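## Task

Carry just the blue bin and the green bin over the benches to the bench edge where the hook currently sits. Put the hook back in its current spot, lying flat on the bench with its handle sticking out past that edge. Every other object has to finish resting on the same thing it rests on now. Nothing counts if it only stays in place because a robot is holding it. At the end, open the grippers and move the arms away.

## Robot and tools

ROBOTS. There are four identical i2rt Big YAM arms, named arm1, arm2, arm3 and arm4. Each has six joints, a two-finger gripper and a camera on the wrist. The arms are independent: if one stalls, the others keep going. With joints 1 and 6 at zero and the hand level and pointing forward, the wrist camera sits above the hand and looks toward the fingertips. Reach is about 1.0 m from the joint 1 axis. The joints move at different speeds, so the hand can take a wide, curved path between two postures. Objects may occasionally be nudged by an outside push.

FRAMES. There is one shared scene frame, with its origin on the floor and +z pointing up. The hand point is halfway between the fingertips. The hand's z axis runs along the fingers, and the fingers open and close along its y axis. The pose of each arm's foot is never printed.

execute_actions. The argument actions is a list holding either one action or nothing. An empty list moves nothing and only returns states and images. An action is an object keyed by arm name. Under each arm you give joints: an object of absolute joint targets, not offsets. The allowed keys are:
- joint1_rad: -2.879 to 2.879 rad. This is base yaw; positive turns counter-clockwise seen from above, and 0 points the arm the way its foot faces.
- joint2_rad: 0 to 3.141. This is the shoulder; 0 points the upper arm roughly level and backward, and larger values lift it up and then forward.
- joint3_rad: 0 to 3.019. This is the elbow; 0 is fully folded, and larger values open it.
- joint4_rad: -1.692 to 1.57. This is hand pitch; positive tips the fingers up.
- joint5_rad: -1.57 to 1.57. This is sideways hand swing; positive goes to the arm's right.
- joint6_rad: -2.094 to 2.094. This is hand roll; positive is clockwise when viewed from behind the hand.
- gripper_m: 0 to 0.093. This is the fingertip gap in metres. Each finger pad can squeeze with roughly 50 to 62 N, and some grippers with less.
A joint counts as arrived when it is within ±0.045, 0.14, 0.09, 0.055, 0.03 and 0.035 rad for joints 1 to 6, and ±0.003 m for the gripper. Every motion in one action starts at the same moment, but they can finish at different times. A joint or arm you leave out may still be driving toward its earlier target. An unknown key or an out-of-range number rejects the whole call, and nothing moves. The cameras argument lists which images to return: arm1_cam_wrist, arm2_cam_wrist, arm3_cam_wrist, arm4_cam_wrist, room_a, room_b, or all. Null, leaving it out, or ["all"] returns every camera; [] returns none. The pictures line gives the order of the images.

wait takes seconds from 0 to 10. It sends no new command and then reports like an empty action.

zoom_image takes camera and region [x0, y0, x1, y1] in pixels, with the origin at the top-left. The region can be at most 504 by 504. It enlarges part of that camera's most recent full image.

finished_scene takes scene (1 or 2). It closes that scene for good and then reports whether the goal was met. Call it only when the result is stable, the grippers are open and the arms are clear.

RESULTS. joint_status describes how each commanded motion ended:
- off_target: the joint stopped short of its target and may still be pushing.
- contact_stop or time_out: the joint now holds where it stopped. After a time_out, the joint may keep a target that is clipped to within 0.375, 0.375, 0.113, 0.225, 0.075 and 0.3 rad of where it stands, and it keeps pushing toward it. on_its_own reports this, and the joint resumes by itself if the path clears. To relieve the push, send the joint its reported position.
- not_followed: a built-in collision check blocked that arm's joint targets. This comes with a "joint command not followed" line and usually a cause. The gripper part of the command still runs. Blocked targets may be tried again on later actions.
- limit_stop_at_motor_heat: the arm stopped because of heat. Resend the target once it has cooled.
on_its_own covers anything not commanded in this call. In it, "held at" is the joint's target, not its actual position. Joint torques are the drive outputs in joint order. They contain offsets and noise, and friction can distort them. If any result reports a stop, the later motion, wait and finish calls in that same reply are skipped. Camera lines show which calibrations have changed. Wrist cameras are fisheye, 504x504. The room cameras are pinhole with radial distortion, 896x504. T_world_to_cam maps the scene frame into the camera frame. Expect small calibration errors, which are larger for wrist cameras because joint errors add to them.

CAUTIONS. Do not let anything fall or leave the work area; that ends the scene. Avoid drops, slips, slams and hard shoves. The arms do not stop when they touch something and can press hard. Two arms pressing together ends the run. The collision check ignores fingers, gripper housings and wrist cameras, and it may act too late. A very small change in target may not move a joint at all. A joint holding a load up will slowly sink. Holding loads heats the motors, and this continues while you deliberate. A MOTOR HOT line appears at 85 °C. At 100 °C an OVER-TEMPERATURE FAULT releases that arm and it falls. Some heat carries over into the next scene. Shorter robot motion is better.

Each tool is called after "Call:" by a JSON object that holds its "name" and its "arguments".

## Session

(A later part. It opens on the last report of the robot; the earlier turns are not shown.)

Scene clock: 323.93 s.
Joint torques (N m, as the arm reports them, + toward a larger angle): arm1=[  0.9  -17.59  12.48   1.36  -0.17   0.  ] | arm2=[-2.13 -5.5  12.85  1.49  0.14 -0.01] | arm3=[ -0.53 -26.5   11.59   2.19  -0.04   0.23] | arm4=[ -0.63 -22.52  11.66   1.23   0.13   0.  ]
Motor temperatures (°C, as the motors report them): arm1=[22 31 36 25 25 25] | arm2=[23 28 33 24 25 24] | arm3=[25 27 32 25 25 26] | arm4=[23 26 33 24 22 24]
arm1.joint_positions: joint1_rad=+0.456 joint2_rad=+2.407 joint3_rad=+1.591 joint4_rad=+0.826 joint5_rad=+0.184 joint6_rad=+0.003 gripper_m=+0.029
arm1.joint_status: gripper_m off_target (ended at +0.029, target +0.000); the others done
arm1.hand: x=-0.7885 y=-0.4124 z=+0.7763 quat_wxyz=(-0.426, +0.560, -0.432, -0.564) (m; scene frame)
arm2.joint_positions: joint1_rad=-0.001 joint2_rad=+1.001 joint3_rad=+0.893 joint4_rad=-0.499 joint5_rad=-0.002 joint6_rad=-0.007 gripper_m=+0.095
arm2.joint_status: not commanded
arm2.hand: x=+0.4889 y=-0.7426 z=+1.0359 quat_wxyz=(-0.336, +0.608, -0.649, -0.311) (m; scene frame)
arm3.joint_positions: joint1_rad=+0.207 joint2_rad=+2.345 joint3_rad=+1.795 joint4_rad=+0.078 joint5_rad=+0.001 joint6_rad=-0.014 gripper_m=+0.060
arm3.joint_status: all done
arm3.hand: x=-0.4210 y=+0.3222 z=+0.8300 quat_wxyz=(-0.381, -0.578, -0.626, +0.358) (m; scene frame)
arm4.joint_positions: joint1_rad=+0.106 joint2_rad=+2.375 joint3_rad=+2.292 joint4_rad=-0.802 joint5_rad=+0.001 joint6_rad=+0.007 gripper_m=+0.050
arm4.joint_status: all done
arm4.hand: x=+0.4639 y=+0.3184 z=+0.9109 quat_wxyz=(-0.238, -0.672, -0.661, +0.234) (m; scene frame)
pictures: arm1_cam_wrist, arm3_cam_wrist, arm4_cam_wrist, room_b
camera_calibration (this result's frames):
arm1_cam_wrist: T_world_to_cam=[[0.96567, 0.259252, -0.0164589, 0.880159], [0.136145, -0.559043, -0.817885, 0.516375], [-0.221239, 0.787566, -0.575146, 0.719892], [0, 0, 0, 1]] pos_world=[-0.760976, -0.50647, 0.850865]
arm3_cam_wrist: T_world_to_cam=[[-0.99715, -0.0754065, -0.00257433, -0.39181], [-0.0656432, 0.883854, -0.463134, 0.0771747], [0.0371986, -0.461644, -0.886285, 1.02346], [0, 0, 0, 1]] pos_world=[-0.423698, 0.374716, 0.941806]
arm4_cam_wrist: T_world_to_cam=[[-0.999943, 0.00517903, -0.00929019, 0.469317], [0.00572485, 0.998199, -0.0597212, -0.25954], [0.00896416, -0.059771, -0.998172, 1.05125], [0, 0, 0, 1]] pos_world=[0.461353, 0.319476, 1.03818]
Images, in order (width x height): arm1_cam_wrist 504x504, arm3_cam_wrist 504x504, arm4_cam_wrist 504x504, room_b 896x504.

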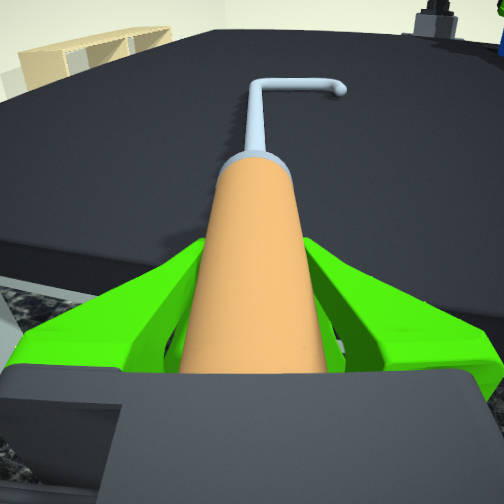

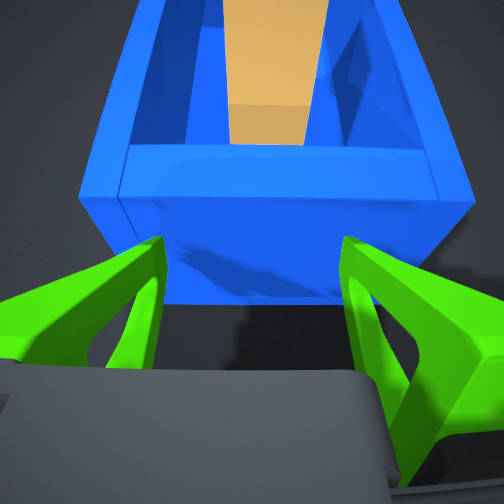

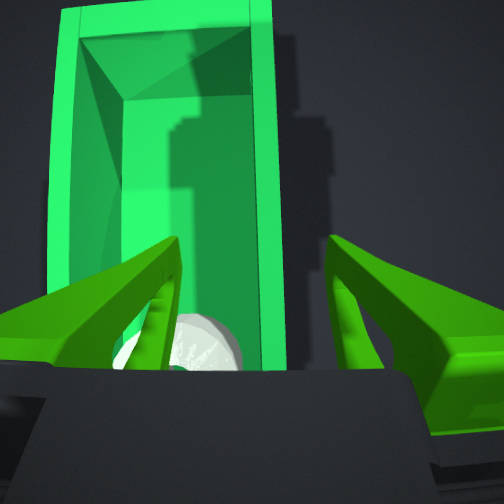

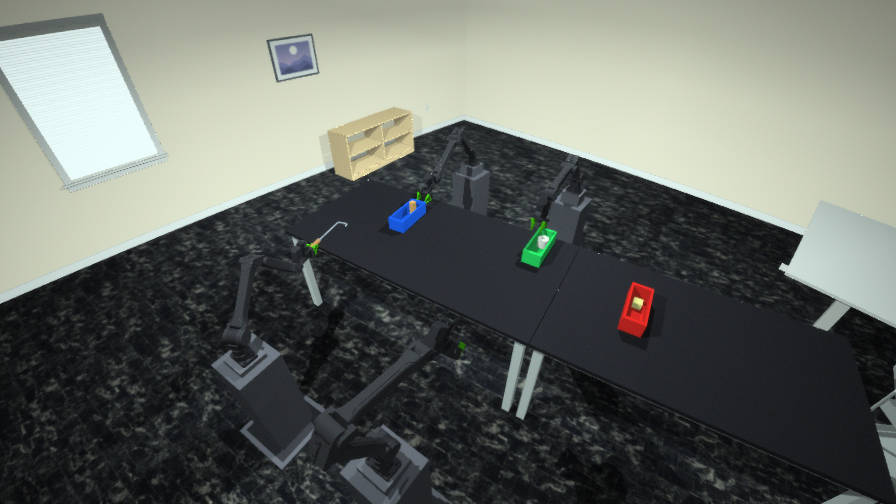

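Call:
{"name": "execute_actions", "arguments": {"actions": [{"arm1":{"joints":{"joint2_rad":2.25}},"arm3":{"joints":{"joint2_rad":2.50,"joint3_rad":2.06}},"arm4":{"joints":{"joint2_rad":2.55,"joint3_rad":2.39,"joint4_rad":-0.57}}}], "cameras": ["arm1_cam_wrist","arm3_cam_wrist","arm4_cam_wrist","room_b"]}}

Scene clock: 341.47 s.
Joint torques (N m, as the arm reports them, + toward a larger angle): arm1=[  0.91 -25.84  13.29   2.81  -0.19   0.  ] | arm2=[-2.27 -5.23 12.81  1.52  0.18  0.  ] | arm3=[ -0.46 -27.38  12.4    2.21  -0.04   0.23] | arm4=[ -0.63 -22.56  10.95   2.29   0.11  -0.02]
Motor temperatures (°C, as the motors report them): arm1=[22 32 37 25 25 25] | arm2=[23 28 34 24 25 24] | arm3=[25 28 34 25 25 26] | arm4=[23 27 35 24 22 24]
arm1.joint_positions: joint1_rad=+0.456 joint2_rad=+2.309 joint3_rad=+1.591 joint4_rad=+0.788 joint5_rad=+0.184 joint6_rad=+0.003 gripper_m=+0.029
arm1.joint_status: all done
arm1.hand: x=-0.7901 y=-0.4081 z=+0.8492 quat_wxyz=(-0.436, +0.541, -0.422, -0.583) (m; scene frame)
arm2.joint_positions: joint1_rad=-0.001 joint2_rad=+1.001 joint3_rad=+0.893 joint4_rad=-0.499 joint5_rad=-0.002 joint6_rad=-0.007 gripper_m=+0.095
arm2.joint_status: not commanded
arm2.hand: x=+0.4889 y=-0.7426 z=+1.0359 quat_wxyz=(-0.336, +0.608, -0.649, -0.311) (m; scene frame)
arm3.joint_positions: joint1_rad=+0.207 joint2_rad=+2.491 joint3_rad=+1.996 joint4_rad=+0.078 joint5_rad=+0.001 joint6_rad=-0.014 gripper_m=+0.060
arm3.joint_status: all done
arm3.hand: x=-0.4177 y=+0.2769 z=+0.8123 quat_wxyz=(-0.398, -0.568, -0.615, +0.374) (m; scene frame)
arm4.joint_positions: joint1_rad=+0.106 joint2_rad=+2.544 joint3_rad=+2.362 joint4_rad=-0.587 joint5_rad=+0.002 joint6_rad=+0.004 gripper_m=+0.050
arm4.joint_status: all done
arm4.hand: x=+0.4640 y=+0.2713 z=+0.8357 quat_wxyz=(-0.276, -0.657, -0.646, +0.273) (m; scene frame)
pictures: arm1_cam_wrist, arm3_cam_wrist, arm4_cam_wrist, room_b
camera_calibration (this result's frames):
arm1_cam_wrist: T_world_to_cam=[[0.965202, 0.260059, -0.0274566, 0.891038], [0.114062, -0.513151, -0.850685, 0.607804], [-0.235317, 0.817952, -0.524958, 0.716753], [0, 0, 0, 1]] pos_world=[-0.760695, -0.506096, 0.917779]
arm3_cam_wrist: T_world_to_cam=[[-0.997161, -0.0752689, -0.0022367, -0.392369], [-0.063571, 0.857365, -0.510767, 0.156087], [0.0403626, -0.509175, -0.859716, 0.979639], [0, 0, 0, 1]] pos_world=[-0.420873, 0.335451, 0.921058]
arm4_cam_wrist: T_world_to_cam=[[-0.999969, 0.0038846, -0.00683854, 0.467225], [0.00502039, 0.984588, -0.174819, -0.11686], [0.00605404, -0.174848, -0.984577, 0.994603], [0, 0, 0, 1]] pos_world=[0.461776, 0.287149, 0.962029]
Images, in order (width x height): arm1_cam_wrist 504x504, arm3_cam_wrist 504x504, arm4_cam_wrist 504x504, room_b 896x504.

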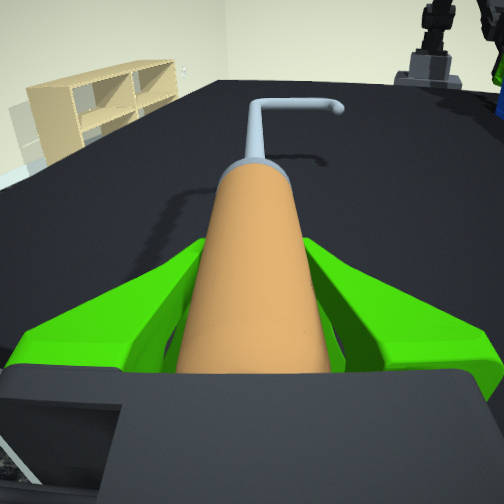

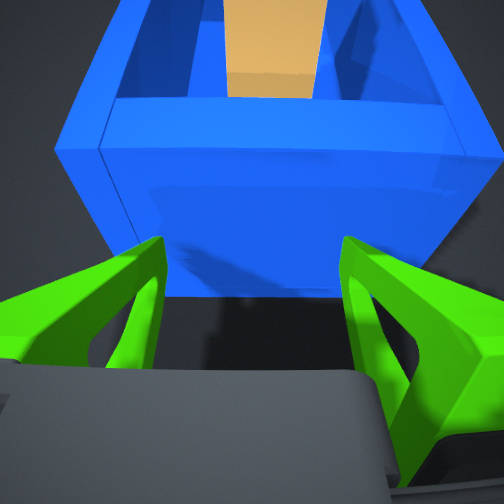

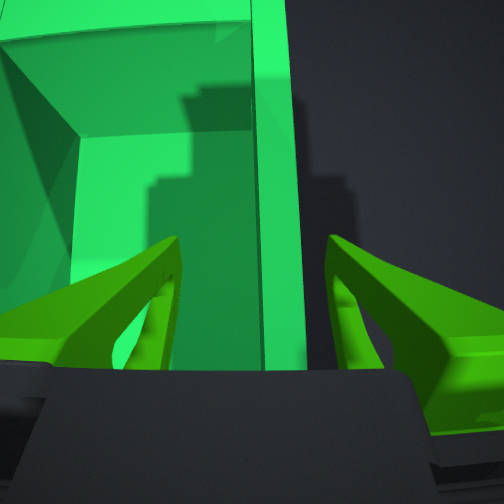

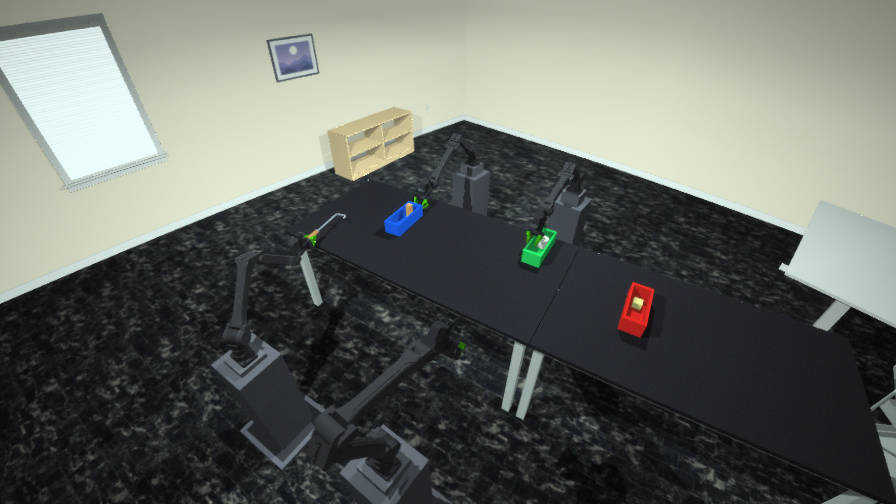

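Call:
{"name": "execute_actions", "arguments": {"actions": [{"arm1":{"joints":{"joint1_rad":0.0,"joint2_rad":2.06,"joint5_rad":0.0,"joint6_rad":1.57}},"arm3":{"joints":{"joint2_rad":2.61,"joint3_rad":2.27}},"arm4":{"joints":{"joint2_rad":2.595}}}], "cameras": ["arm1_cam_wrist","arm3_cam_wrist","arm4_cam_wrist","room_b"]}}

Scene clock: 359.90 s.
Joint torques (N m, as the arm reports them, + toward a larger angle): arm1=[  1.83 -21.48  14.2    2.88  -0.13   0.14] | arm2=[-2.02 -5.37 12.86  1.59  0.17  0.02] | arm3=[ -0.61 -28.84  12.65   2.25  -0.04   0.23] | arm4=[ -0.91 -19.82  10.79   2.29   0.09  -0.01]
Motor temperatures (°C, as the motors report them): arm1=[22 34 37 26 25 25] | arm2=[23 28 34 24 25 24] | arm3=[25 29 35 25 25 26] | arm4=[23 28 35 24 22 24]
arm1.joint_positions: joint1_rad=-0.006 joint2_rad=+2.088 joint3_rad=+1.591 joint4_rad=+0.780 joint5_rad=+0.000 joint6_rad=+1.548 gripper_m=+0.029
arm1.joint_status: all done
arm1.hand: x=-0.4353 y=-0.3515 z=+1.0294 quat_wxyz=(-0.013, +0.003, -0.605, -0.796) (m; scene frame)
arm2.joint_positions: joint1_rad=-0.001 joint2_rad=+1.001 joint3_rad=+0.893 joint4_rad=-0.499 joint5_rad=-0.002 joint6_rad=-0.007 gripper_m=+0.095
arm2.joint_status: not commanded
arm2.hand: x=+0.4889 y=-0.7426 z=+1.0359 quat_wxyz=(-0.336, +0.608, -0.649, -0.311) (m; scene frame)
arm3.joint_positions: joint1_rad=+0.207 joint2_rad=+2.602 joint3_rad=+2.208 joint4_rad=+0.078 joint5_rad=+0.001 joint6_rad=-0.014 gripper_m=+0.060
arm3.joint_status: all done
arm3.hand: x=-0.4149 y=+0.2344 z=+0.8309 quat_wxyz=(-0.428, -0.549, -0.594, +0.403) (m; scene frame)
arm4.joint_positions: joint1_rad=+0.106 joint2_rad=+2.553 joint3_rad=+2.362 joint4_rad=-0.583 joint5_rad=+0.002 joint6_rad=+0.004 gripper_m=+0.050
arm4.joint_status: all done
arm4.hand: x=+0.4640 y=+0.2715 z=+0.8278 quat_wxyz=(-0.274, -0.657, -0.648, +0.272) (m; scene frame)
pictures: arm1_cam_wrist, arm3_cam_wrist, arm4_cam_wrist, room_b
camera_calibration (this result's frames):
arm1_cam_wrist: T_world_to_cam=[[0.0170466, 0.264847, -0.96414, 1.09209], [-0.824881, -0.541219, -0.163256, -0.376601], [-0.565049, 0.798084, 0.209241, -0.0577206], [0, 0, 0, 1]] pos_world=[-0.361882, -0.446993, 1.00352]
arm3_cam_wrist: T_world_to_cam=[[-0.997185, -0.0749687, -0.00163743, -0.393259], [-0.0593223, 0.802048, -0.594306, 0.286369], [0.0458677, -0.592536, -0.804237, 0.949518], [0, 0, 0, 1]] pos_world=[-0.418715, 0.30346, 0.933185]
arm4_cam_wrist: T_world_to_cam=[[-0.999974, 0.00334728, -0.00631626, 0.466944], [0.00436771, 0.985575, -0.169183, -0.123091], [0.00565884, -0.169207, -0.985564, 0.986288], [0, 0, 0, 1]] pos_world=[0.461888, 0.286639, 0.954174]
Images, in order (width x height): arm1_cam_wrist 504x504, arm3_cam_wrist 504x504, arm4_cam_wrist 504x504, room_b 896x504.

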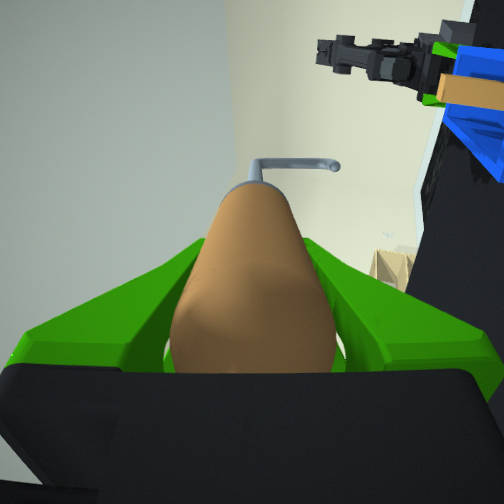

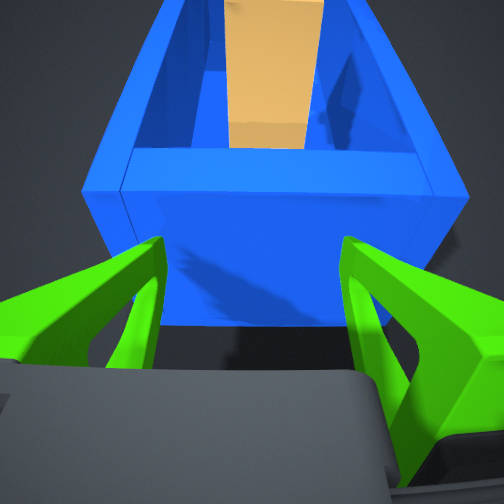

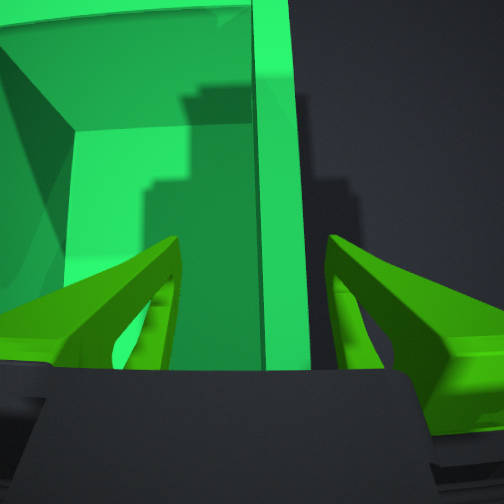

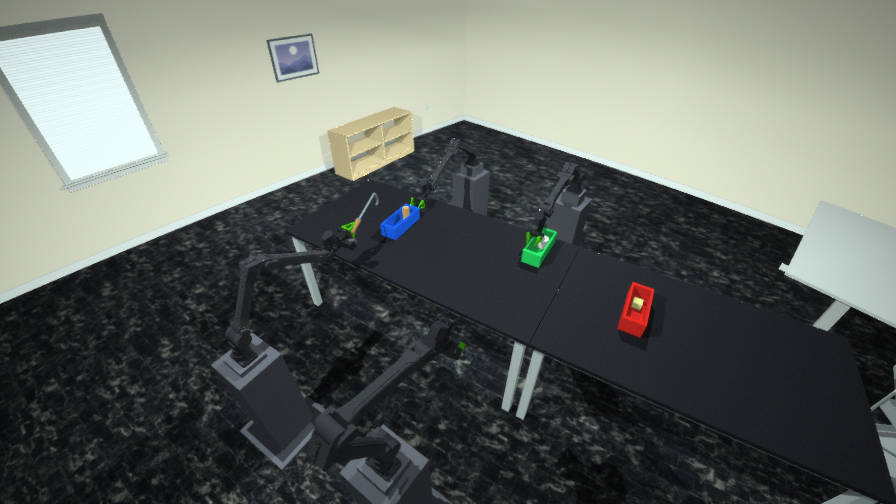

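Call:
{"name": "execute_actions", "arguments": {"actions": [{"arm1":{"joints":{"joint1_rad":0.05,"joint4_rad":0.51,"joint5_rad":0.30}},"arm3":{"joints":{"joint2_rad":2.38}},"arm4":{"joints":{"joint2_rad":2.64}}}], "cameras": ["arm1_cam_wrist","arm3_cam_wrist","arm4_cam_wrist","room_b","room_a"]}}

Scene clock: 374.23 s.
Joint torques (N m, as the arm reports them, + toward a larger angle): arm1=[  0.82 -21.2   14.17   2.61  -0.05   0.12] | arm2=[-2.25 -5.57 12.88  1.57  0.17  0.  ] | arm3=[ -0.54 -27.46  10.55   2.49  -0.04   0.23] | arm4=[ -1.23 -17.11   9.97   2.25   0.09  -0.05]
Motor temperatures (°C, as the motors report them): arm1=[22 34 39 26 25 25] | arm2=[23 28 34 24 25 24] | arm3=[25 29 36 25 25 26] | arm4=[23 28 35 24 22 24]
arm1.joint_positions: joint1_rad=+0.052 joint2_rad=+2.088 joint3_rad=+1.591 joint4_rad=+0.487 joint5_rad=+0.300 joint6_rad=+1.551 gripper_m=+0.029
arm1.joint_status: all done
arm1.hand: x=-0.4330 y=-0.3487 z=+0.9583 quat_wxyz=(-0.097, -0.082, -0.710, -0.693) (m; scene frame)
arm2.joint_positions: joint1_rad=-0.001 joint2_rad=+1.001 joint3_rad=+0.893 joint4_rad=-0.499 joint5_rad=-0.002 joint6_rad=-0.007 gripper_m=+0.095
arm2.joint_status: not commanded
arm2.hand: x=+0.4889 y=-0.7426 z=+1.0359 quat_wxyz=(-0.336, +0.608, -0.649, -0.311) (m; scene frame)
arm3.joint_positions: joint1_rad=+0.207 joint2_rad=+2.368 joint3_rad=+2.247 joint4_rad=+0.072 joint5_rad=+0.001 joint6_rad=-0.014 gripper_m=+0.060
arm3.joint_status: all done
arm3.hand: x=-0.4163 y=+0.2377 z=+1.0759 quat_wxyz=(-0.503, -0.491, -0.531, +0.474) (m; scene frame)
arm4.joint_positions: joint1_rad=+0.106 joint2_rad=+2.561 joint3_rad=+2.371 joint4_rad=-0.579 joint5_rad=+0.002 joint6_rad=+0.004 gripper_m=+0.050
arm4.joint_status: all done
arm4.hand: x=+0.4640 y=+0.2695 z=+0.8264 quat_wxyz=(-0.275, -0.657, -0.647, +0.273) (m; scene frame)
pictures: arm1_cam_wrist, arm3_cam_wrist, arm4_cam_wrist, room_a, room_b
camera_calibration (this result's frames):
arm1_cam_wrist: T_world_to_cam=[[0.0101966, -0.0282749, -0.999548, 0.951424], [-0.936357, -0.351049, 0.000378382, -0.523527], [-0.350901, 0.93593, -0.0300549, 0.326352], [0, 0, 0, 1]] pos_world=[-0.385393, -0.462324, 0.961001]
arm3_cam_wrist: T_world_to_cam=[[-0.997266, -0.0738897, -0.00021384, -0.395869], [-0.0454977, 0.616343, -0.786162, 0.685542], [0.0582211, -0.784003, -0.61802, 0.998922], [0, 0, 0, 1]] pos_world=[-0.421755, 0.331378, 1.15622]
arm4_cam_wrist: T_world_to_cam=[[-0.999975, 0.00335106, -0.00629578, 0.466918], [0.00439588, 0.984724, -0.174069, -0.117016], [0.00561629, -0.174092, -0.984713, 0.985184], [0, 0, 0, 1]] pos_world=[0.461888, 0.285176, 0.952694]
Images, in order (width x height): arm1_cam_wrist 504x504, arm3_cam_wrist 504x504, arm4_cam_wrist 504x504, room_a 896x504, room_b 896x504.

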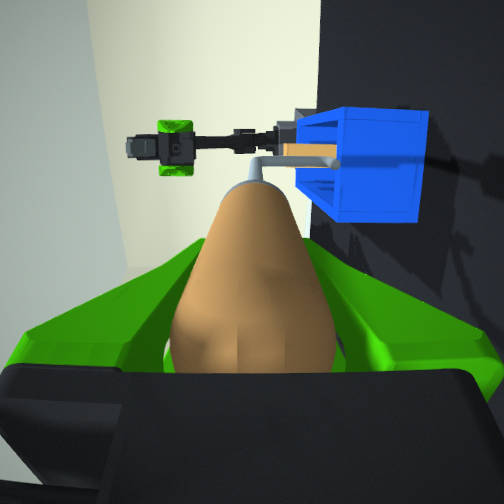

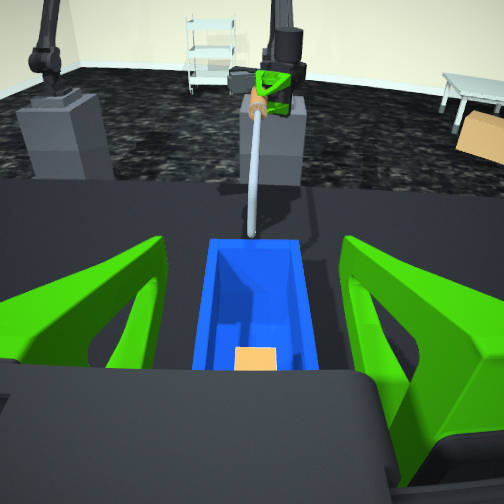

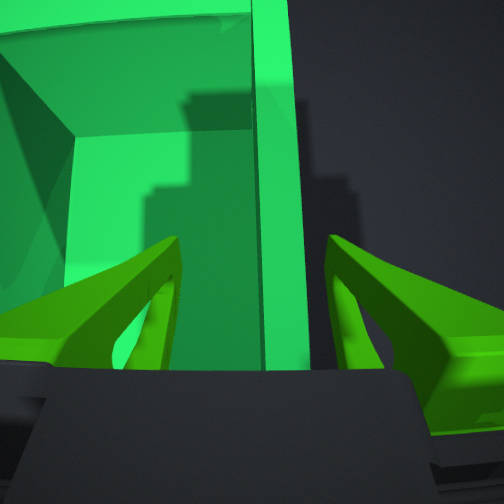

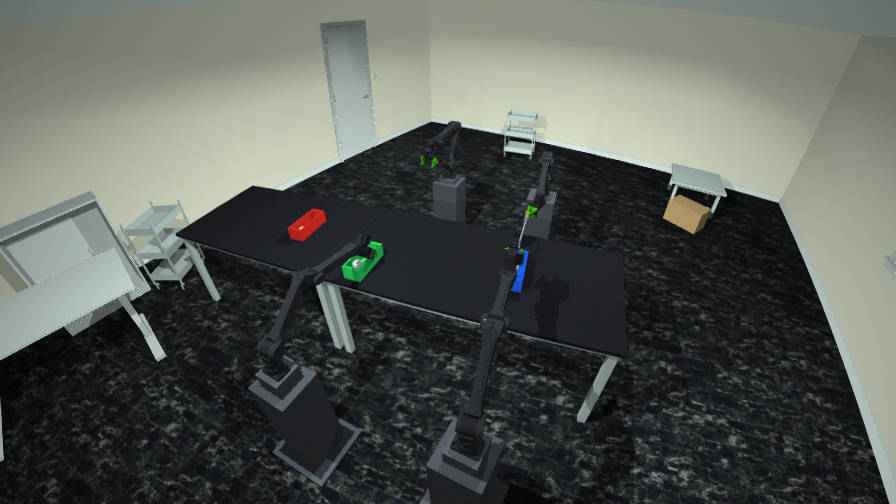

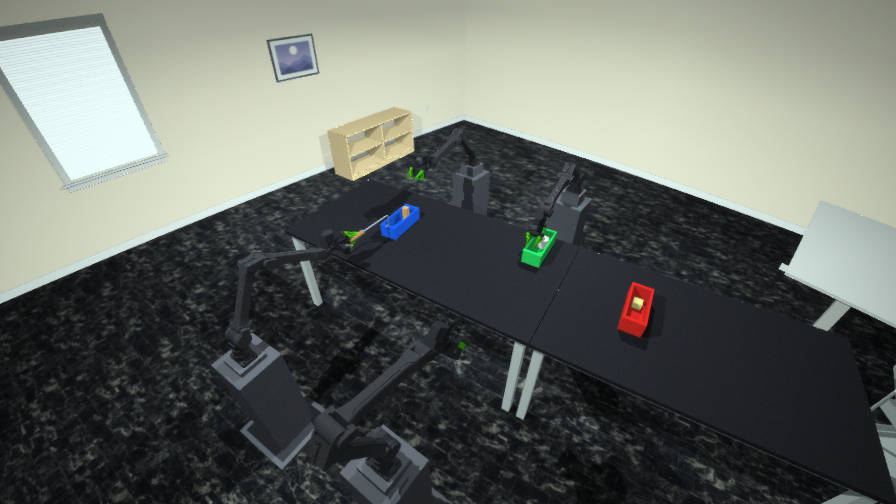

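Call:
{"name": "execute_actions", "arguments": {"actions": [{"arm1":{"joints":{"joint3_rad":1.835}},"arm4":{"joints":{"joint2_rad":2.57,"gripper_m":0.0}}}], "cameras": ["arm4_cam_wrist"]}}

Scene clock: 390.23 s.
Joint torques (N m, as the arm reports them, + toward a larger angle): arm1=[  1.07 -23.76  17.48   2.82  -0.09   0.13] | arm2=[-1.9  -5.48 12.89  1.55  0.19  0.  ] | arm3=[ -0.53 -27.38  10.56   2.48  -0.04   0.23] | arm4=[ -0.28 -22.77  10.21   2.21   0.09   0.06]
Motor temperatures (°C, as the motors report them): arm1=[22 34 40 26 25 25] | arm2=[23 28 34 24 25 24] | arm3=[25 30 35 25 25 26] | arm4=[23 28 35 24 22 24]
arm1.joint_positions: joint1_rad=+0.052 joint2_rad=+2.101 joint3_rad=+1.763 joint4_rad=+0.478 joint5_rad=+0.300 joint6_rad=+1.551 gripper_m=+0.029
arm1.joint_status: all done
arm1.hand: x=-0.4340 y=-0.3216 z=+1.0460 quat_wxyz=(-0.088, -0.092, -0.656, -0.744) (m; scene frame)
arm2.joint_positions: joint1_rad=-0.001 joint2_rad=+1.001 joint3_rad=+0.893 joint4_rad=-0.499 joint5_rad=-0.002 joint6_rad=-0.007 gripper_m=+0.095
arm2.joint_status: not commanded
arm2.hand: x=+0.4889 y=-0.7426 z=+1.0359 quat_wxyz=(-0.336, +0.608, -0.649, -0.311) (m; scene frame)
arm3.joint_positions: joint1_rad=+0.207 joint2_rad=+2.368 joint3_rad=+2.247 joint4_rad=+0.072 joint5_rad=+0.001 joint6_rad=-0.014 gripper_m=+0.060
arm3.joint_status: not commanded
arm3.hand: x=-0.4163 y=+0.2377 z=+1.0759 quat_wxyz=(-0.503, -0.491, -0.531, +0.474) (m; scene frame)
arm4.joint_positions: joint1_rad=+0.101 joint2_rad=+2.560 joint3_rad=+2.371 joint4_rad=-0.576 joint5_rad=+0.002 joint6_rad=+0.003 gripper_m=+0.011
arm4.joint_status: gripper_m off_target (ended at +0.011, target +0.000); the others done
arm4.hand: x=+0.4595 y=+0.2688 z=+0.8280 quat_wxyz=(-0.276, -0.657, -0.645, +0.275) (m; scene frame)
pictures: arm4_cam_wrist
camera_calibration (this result's frames):
arm4_cam_wrist: T_world_to_cam=[[-0.999954, 0.00750886, -0.00597166, 0.460982], [0.00845452, 0.983896, -0.178543, -0.114013], [0.00453483, -0.178586, -0.983914, 0.987723], [0, 0, 0, 1]] pos_world=[0.457445, 0.285109, 0.954231]
Images, in order (width x height): arm4_cam_wrist 504x504.

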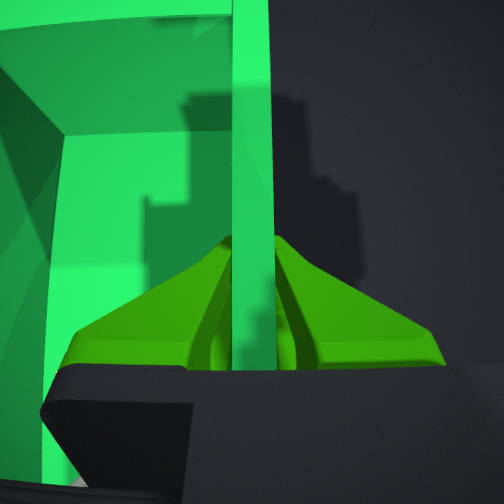

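Call:
{"name": "execute_actions", "arguments": {"actions": [{"arm1":{"joints":{"joint2_rad":2.29,"joint4_rad":0.55}},"arm4":{"joints":{"joint1_rad":-0.10}}}], "cameras": ["arm1_cam_wrist","arm3_cam_wrist","arm4_cam_wrist","room_b"]}}

Scene clock: 396.80 s.
Joint torques (N m, as the arm reports them, + toward a larger angle): arm1=[  0.94 -25.14  15.17   1.75  -0.07  -0.14] | arm2=[-2.53 -5.31 12.87  1.5   0.18  0.  ] | arm3=[ -0.6  -27.36  10.56   2.47  -0.04   0.23] | arm4=[ -0.47 -22.    10.18   2.17   0.08   0.02]
Motor temperatures (°C, as the motors report them): arm1=[22 35 41 26 25 25] | arm2=[23 28 34 24 25 24] | arm3=[25 30 35 25 25 26] | arm4=[23 28 35 24 22 24]
arm1.joint_positions: joint1_rad=+0.052 joint2_rad=+2.335 joint3_rad=+1.779 joint4_rad=+0.549 joint5_rad=+0.300 joint6_rad=+1.577 gripper_m=+0.030
arm1.joint_status: all done
arm1.hand: x=-0.4356 y=-0.2964 z=+0.8698 quat_wxyz=(-0.088, -0.092, -0.707, -0.695) (m; scene frame)
arm2.joint_positions: joint1_rad=-0.001 joint2_rad=+1.001 joint3_rad=+0.893 joint4_rad=-0.499 joint5_rad=-0.002 joint6_rad=-0.007 gripper_m=+0.095
arm2.joint_status: not commanded
arm2.hand: x=+0.4889 y=-0.7426 z=+1.0359 quat_wxyz=(-0.336, +0.608, -0.649, -0.311) (m; scene frame)
arm3.joint_positions: joint1_rad=+0.207 joint2_rad=+2.368 joint3_rad=+2.247 joint4_rad=+0.072 joint5_rad=+0.001 joint6_rad=-0.014 gripper_m=+0.060
arm3.joint_status: not commanded
arm3.hand: x=-0.4163 y=+0.2377 z=+1.0759 quat_wxyz=(-0.503, -0.491, -0.531, +0.474) (m; scene frame)
arm4.joint_positions: joint1_rad=-0.102 joint2_rad=+2.558 joint3_rad=+2.371 joint4_rad=-0.576 joint5_rad=+0.002 joint6_rad=+0.002 gripper_m=+0.011
arm4.joint_status: all done
arm4.hand: x=+0.2730 y=+0.2901 z=+0.8281 quat_wxyz=(-0.246, -0.719, -0.576, +0.302) (m; scene frame)
pictures: arm1_cam_wrist, arm3_cam_wrist, arm4_cam_wrist, room_b
camera_calibration (this result's frames):
arm1_cam_wrist: T_world_to_cam=[[-0.0157901, -0.018516, -0.999704, 0.856163], [-0.936393, -0.350308, 0.0212784, -0.525505], [-0.350598, 0.936451, -0.0118068, 0.2582], [0, 0, 0, 1]] pos_world=[-0.388035, -0.410028, 0.870139]
arm3_cam_wrist: T_world_to_cam=[[-0.997266, -0.0738897, -0.00021384, -0.395869], [-0.0454977, 0.616343, -0.786162, 0.685542], [0.0582211, -0.784003, -0.61802, 0.998922], [0, 0, 0, 1]] pos_world=[-0.421755, 0.331378, 1.15622]
arm4_cam_wrist: T_world_to_cam=[[-0.978117, 0.208011, -0.00434645, 0.208871], [0.205424, 0.962213, -0.178738, -0.180687], [-0.0329974, -0.17572, -0.983887, 1.00192], [0, 0, 0, 1]] pos_world=[0.274479, 0.306469, 0.954386]
Images, in order (width x height): arm1_cam_wrist 504x504, arm3_cam_wrist 504x504, arm4_cam_wrist 504x504, room_b 896x504.

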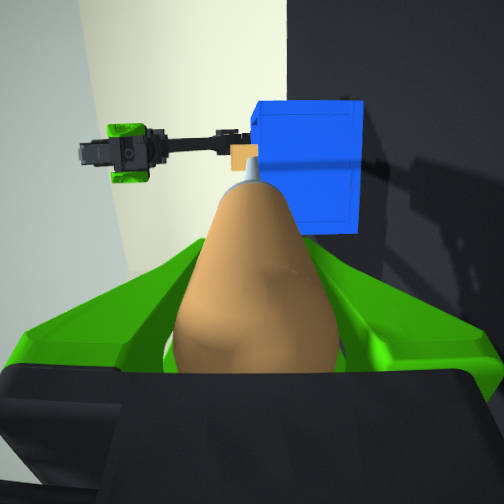

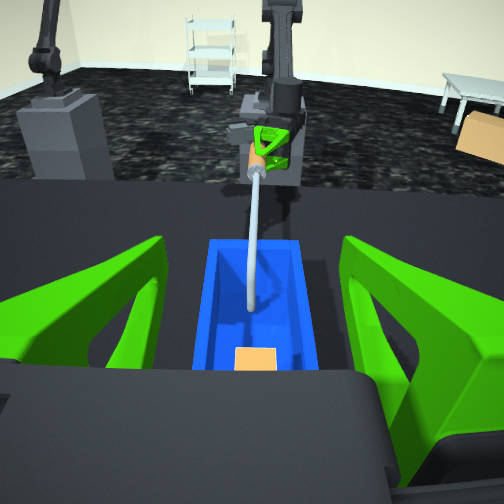

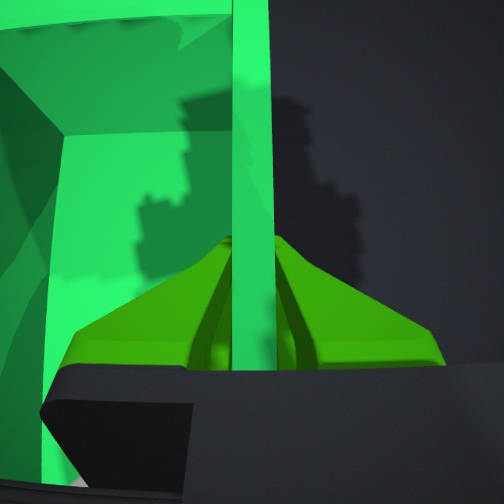

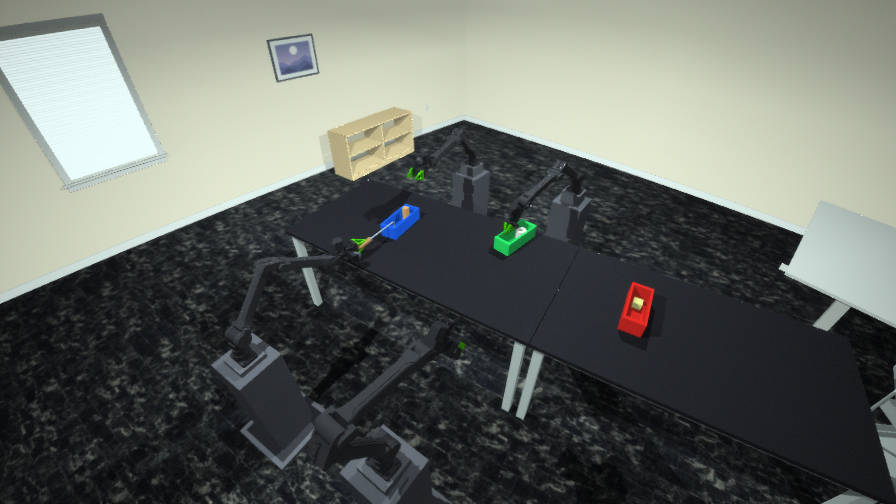

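Call:
{"name": "execute_actions", "arguments": {"actions": [{"arm1":{"joints":{"joint2_rad":2.08,"joint3_rad":1.41,"joint4_rad":0.74}},"arm4":{"joints":{"joint1_rad":-0.292}}}], "cameras": ["arm1_cam_wrist","arm3_cam_wrist","room_b"]}}

Scene clock: 409.83 s.
Joint torques (N m, as the arm reports them, + toward a larger angle): arm1=[  1.18 -21.48  10.7    2.99  -0.02  -0.08] | arm2=[-2.39 -5.46 12.83  1.6   0.14  0.02] | arm3=[ -0.55 -27.38  10.57   2.49  -0.04   0.23] | arm4=[  0.13 -21.87  10.36   2.05   0.13   0.02]
Motor temperatures (°C, as the motors report them): arm1=[22 36 41 26 25 25] | arm2=[23 28 35 24 25 24] | arm3=[25 30 35 25 25 26] | arm4=[23 29 35 24 22 24]
arm1.joint_positions: joint1_rad=+0.052 joint2_rad=+2.122 joint3_rad=+1.391 joint4_rad=+0.705 joint5_rad=+0.299 joint6_rad=+1.571 gripper_m=+0.030
arm1.joint_status: all done
arm1.hand: x=-0.4313 y=-0.3911 z=+0.8739 quat_wxyz=(-0.091, -0.088, -0.714, -0.689) (m; scene frame)
arm2.joint_positions: joint1_rad=-0.001 joint2_rad=+1.001 joint3_rad=+0.893 joint4_rad=-0.499 joint5_rad=-0.002 joint6_rad=-0.007 gripper_m=+0.095
arm2.joint_status: not commanded
arm2.hand: x=+0.4889 y=-0.7426 z=+1.0359 quat_wxyz=(-0.336, +0.608, -0.649, -0.311) (m; scene frame)
arm3.joint_positions: joint1_rad=+0.207 joint2_rad=+2.368 joint3_rad=+2.247 joint4_rad=+0.072 joint5_rad=+0.001 joint6_rad=-0.014 gripper_m=+0.060
arm3.joint_status: not commanded
arm3.hand: x=-0.4163 y=+0.2377 z=+1.0759 quat_wxyz=(-0.503, -0.491, -0.531, +0.474) (m; scene frame)
arm4.joint_positions: joint1_rad=-0.295 joint2_rad=+2.558 joint3_rad=+2.371 joint4_rad=-0.576 joint5_rad=+0.001 joint6_rad=+0.002 gripper_m=+0.011
arm4.joint_status: all done
arm4.hand: x=+0.1025 y=+0.3451 z=+0.8279 quat_wxyz=(-0.216, -0.771, -0.504, +0.325) (m; scene frame)
pictures: arm1_cam_wrist, arm3_cam_wrist, room_b
camera_calibration (this result's frames):
arm1_cam_wrist: T_world_to_cam=[[-0.008671, -0.0384371, -0.999223, 0.853499], [-0.9362, -0.350802, 0.0216184, -0.555225], [-0.351361, 0.93566, -0.032943, 0.366301], [0, 0, 0, 1]] pos_world=[-0.383697, -0.504702, 0.876906]
arm3_cam_wrist: T_world_to_cam=[[-0.997266, -0.0738897, -0.00021384, -0.395869], [-0.0454977, 0.616343, -0.786162, 0.685542], [0.0582211, -0.784003, -0.61802, 0.998922], [0, 0, 0, 1]] pos_world=[-0.421755, 0.331378, 1.15622]
Images, in order (width x height): arm1_cam_wrist 504x504, arm3_cam_wrist 504x504, room_b 896x504.

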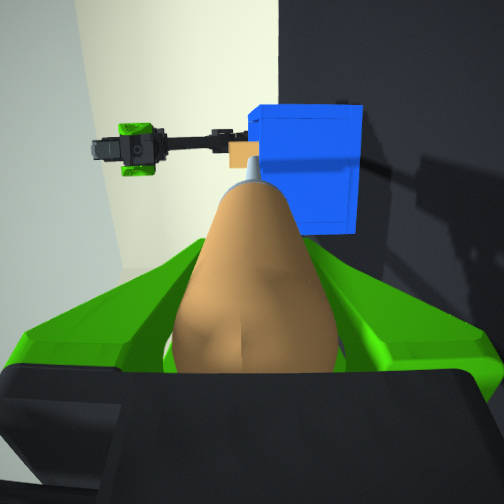

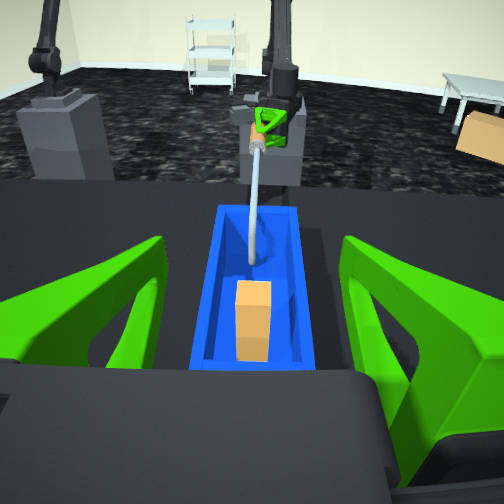

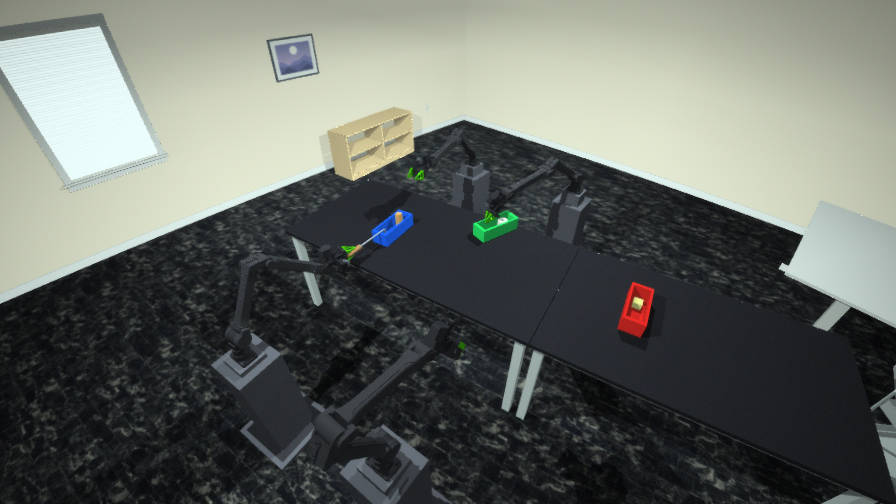

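Call:
{"name": "execute_actions", "arguments": {"actions": [{"arm1":{"joints":{"joint2_rad":1.855,"joint3_rad":1.01,"joint4_rad":0.945}},"arm4":{"joints":{"gripper_m":0.06}}}], "cameras": ["arm1_cam_wrist","arm3_cam_wrist","room_b","room_a"]}}

Scene clock: 419.17 s.
Joint torques (N m, as the arm reports them, + toward a larger angle): arm1=[  1.   -16.39  10.06   3.34  -0.01  -0.04] | arm2=[-2.32 -5.55 12.92  1.6   0.15 -0.02] | arm3=[ -0.52 -27.37  10.58   2.49  -0.04   0.23] | arm4=[ -1.21 -22.14  10.35   2.06   0.19   0.04]
Motor temperatures (°C, as the motors report them): arm1=[22 35 39 26 25 25] | arm2=[23 28 35 24 25 24] | arm3=[25 30 35 25 25 26] | arm4=[23 29 35 24 22 24]
arm1.joint_positions: joint1_rad=+0.052 joint2_rad=+1.890 joint3_rad=+0.984 joint4_rad=+0.901 joint5_rad=+0.299 joint6_rad=+1.567 gripper_m=+0.030
arm1.joint_status: all done
arm1.hand: x=-0.4258 y=-0.5123 z=+0.8860 quat_wxyz=(-0.090, -0.088, -0.707, -0.696) (m; scene frame)
arm2.joint_positions: joint1_rad=-0.001 joint2_rad=+1.001 joint3_rad=+0.893 joint4_rad=-0.499 joint5_rad=-0.002 joint6_rad=-0.007 gripper_m=+0.095
arm2.joint_status: not commanded
arm2.hand: x=+0.4889 y=-0.7426 z=+1.0359 quat_wxyz=(-0.336, +0.608, -0.649, -0.311) (m; scene frame)
arm3.joint_positions: joint1_rad=+0.207 joint2_rad=+2.368 joint3_rad=+2.247 joint4_rad=+0.072 joint5_rad=+0.001 joint6_rad=-0.014 gripper_m=+0.060
arm3.joint_status: not commanded
arm3.hand: x=-0.4163 y=+0.2377 z=+1.0759 quat_wxyz=(-0.503, -0.491, -0.531, +0.474) (m; scene frame)
arm4.joint_positions: joint1_rad=-0.293 joint2_rad=+2.558 joint3_rad=+2.371 joint4_rad=-0.576 joint5_rad=+0.001 joint6_rad=+0.002 gripper_m=+0.060
arm4.joint_status: all done
arm4.hand: x=+0.1044 y=+0.3443 z=+0.8279 quat_wxyz=(-0.216, -0.770, -0.505, +0.325) (m; scene frame)
pictures: arm1_cam_wrist, arm3_cam_wrist, room_a, room_b
camera_calibration (this result's frames):
arm1_cam_wrist: T_world_to_cam=[[-0.00631038, -0.01835, -0.999812, 0.872786], [-0.936095, -0.351529, 0.01236, -0.584929], [-0.35169, 0.935997, -0.0149591, 0.466102], [0, 0, 0, 1]] pos_world=[-0.378119, -0.625875, 0.886824]
arm3_cam_wrist: T_world_to_cam=[[-0.997266, -0.0738897, -0.00021384, -0.395869], [-0.0454977, 0.616343, -0.786162, 0.685542], [0.0582211, -0.784003, -0.61802, 0.998922], [0, 0, 0, 1]] pos_world=[-0.421755, 0.331378, 1.15622]
Images, in order (width x height): arm1_cam_wrist 504x504, arm3_cam_wrist 504x504, room_a 896x504, room_b 896x504.

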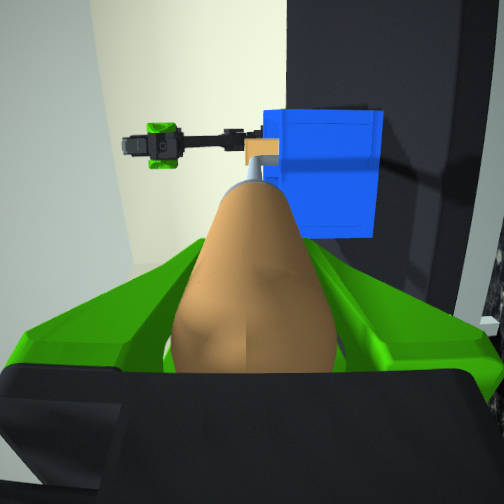

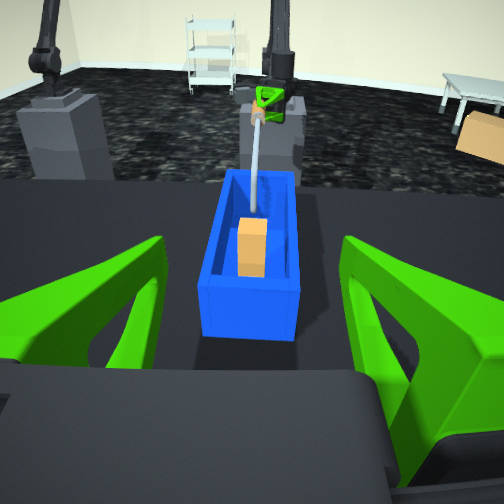

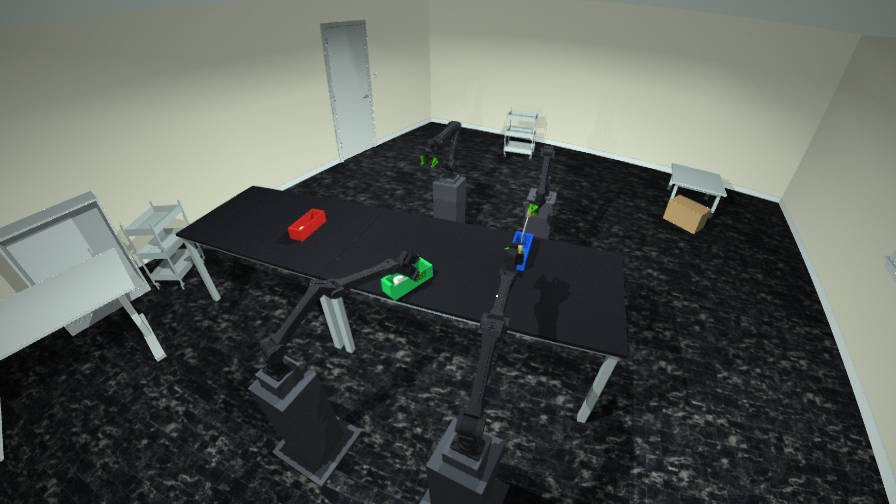

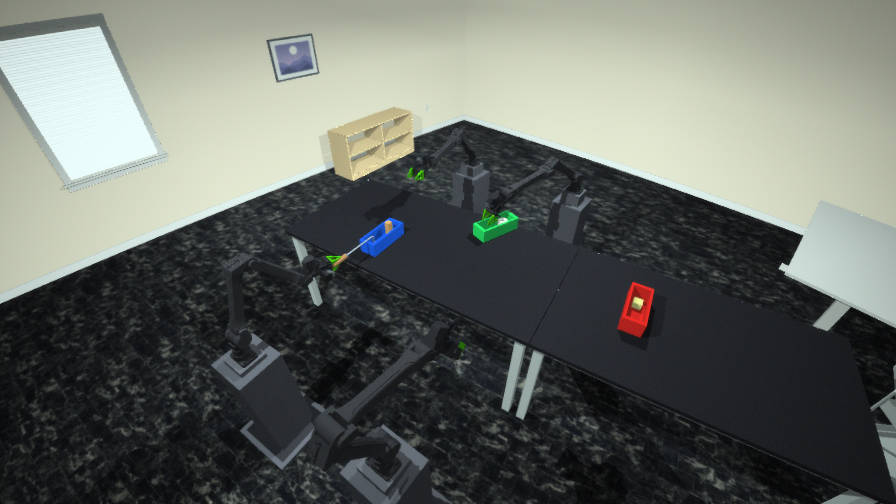

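Call:
{"name": "execute_actions", "arguments": {"actions": [{"arm1":{"joints":{"joint2_rad":1.725,"joint3_rad":0.76,"joint4_rad":1.065}},"arm4":{"joints":{"joint2_rad":1.83,"joint4_rad":0.07}}}], "cameras": ["arm1_cam_wrist","room_b"]}}

Scene clock: 431.07 s.
Joint torques (N m, as the arm reports them, + toward a larger angle): arm1=[  1.03 -14.56   8.7    3.55   0.    -0.03] | arm2=[-2.25 -5.51 12.88  1.54  0.17 -0.02] | arm3=[ -0.57 -27.32  10.59   2.5   -0.04   0.22] | arm4=[ -0.66 -14.96   9.52   1.6    0.12   0.  ]
Motor temperatures (°C, as the motors report them): arm1=[22 34 37 26 25 25] | arm2=[23 28 35 24 25 24] | arm3=[25 31 35 25 25 26] | arm4=[23 30 35 24 22 24]
arm1.joint_positions: joint1_rad=+0.052 joint2_rad=+1.767 joint3_rad=+0.739 joint4_rad=+1.014 joint5_rad=+0.299 joint6_rad=+1.567 gripper_m=+0.030
arm1.joint_status: all done
arm1.hand: x=-0.4221 y=-0.5937 z=+0.8774 quat_wxyz=(-0.091, -0.087, -0.711, -0.692) (m; scene frame)
arm2.joint_positions: joint1_rad=-0.001 joint2_rad=+1.001 joint3_rad=+0.893 joint4_rad=-0.499 joint5_rad=-0.002 joint6_rad=-0.007 gripper_m=+0.095
arm2.joint_status: not commanded
arm2.hand: x=+0.4889 y=-0.7426 z=+1.0359 quat_wxyz=(-0.336, +0.608, -0.649, -0.311) (m; scene frame)
arm3.joint_positions: joint1_rad=+0.207 joint2_rad=+2.368 joint3_rad=+2.247 joint4_rad=+0.072 joint5_rad=+0.001 joint6_rad=-0.014 gripper_m=+0.060
arm3.joint_status: not commanded
arm3.hand: x=-0.4163 y=+0.2377 z=+1.0759 quat_wxyz=(-0.503, -0.491, -0.531, +0.474) (m; scene frame)
arm4.joint_positions: joint1_rad=-0.293 joint2_rad=+1.837 joint3_rad=+2.366 joint4_rad=+0.071 joint5_rad=+0.001 joint6_rad=+0.002 gripper_m=+0.060
arm4.joint_status: all done
arm4.hand: x=+0.1812 y=+0.5320 z=+1.5970 quat_wxyz=(-0.487, -0.394, -0.256, +0.736) (m; scene frame)
pictures: arm1_cam_wrist, room_b
camera_calibration (this result's frames):
arm1_cam_wrist: T_world_to_cam=[[-0.00546665, -0.0287331, -0.999572, 0.856711], [-0.93596, -0.351776, 0.0152307, -0.612631], [-0.352063, 0.935643, -0.02497, 0.551881], [0, 0, 0, 1]] pos_world=[-0.374418, -0.707256, 0.879456]
Images, in order (width x height): arm1_cam_wrist 504x504, room_b 896x504.

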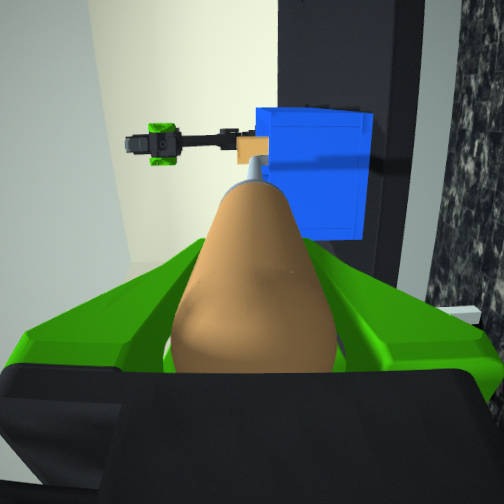

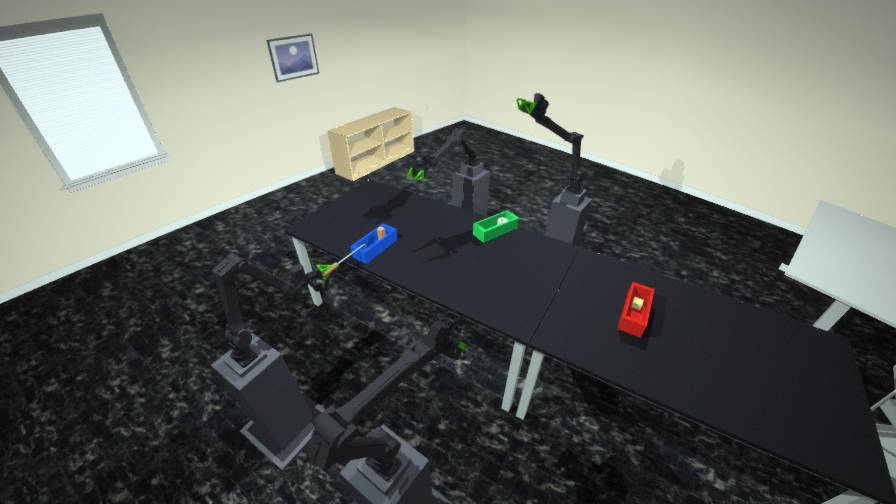

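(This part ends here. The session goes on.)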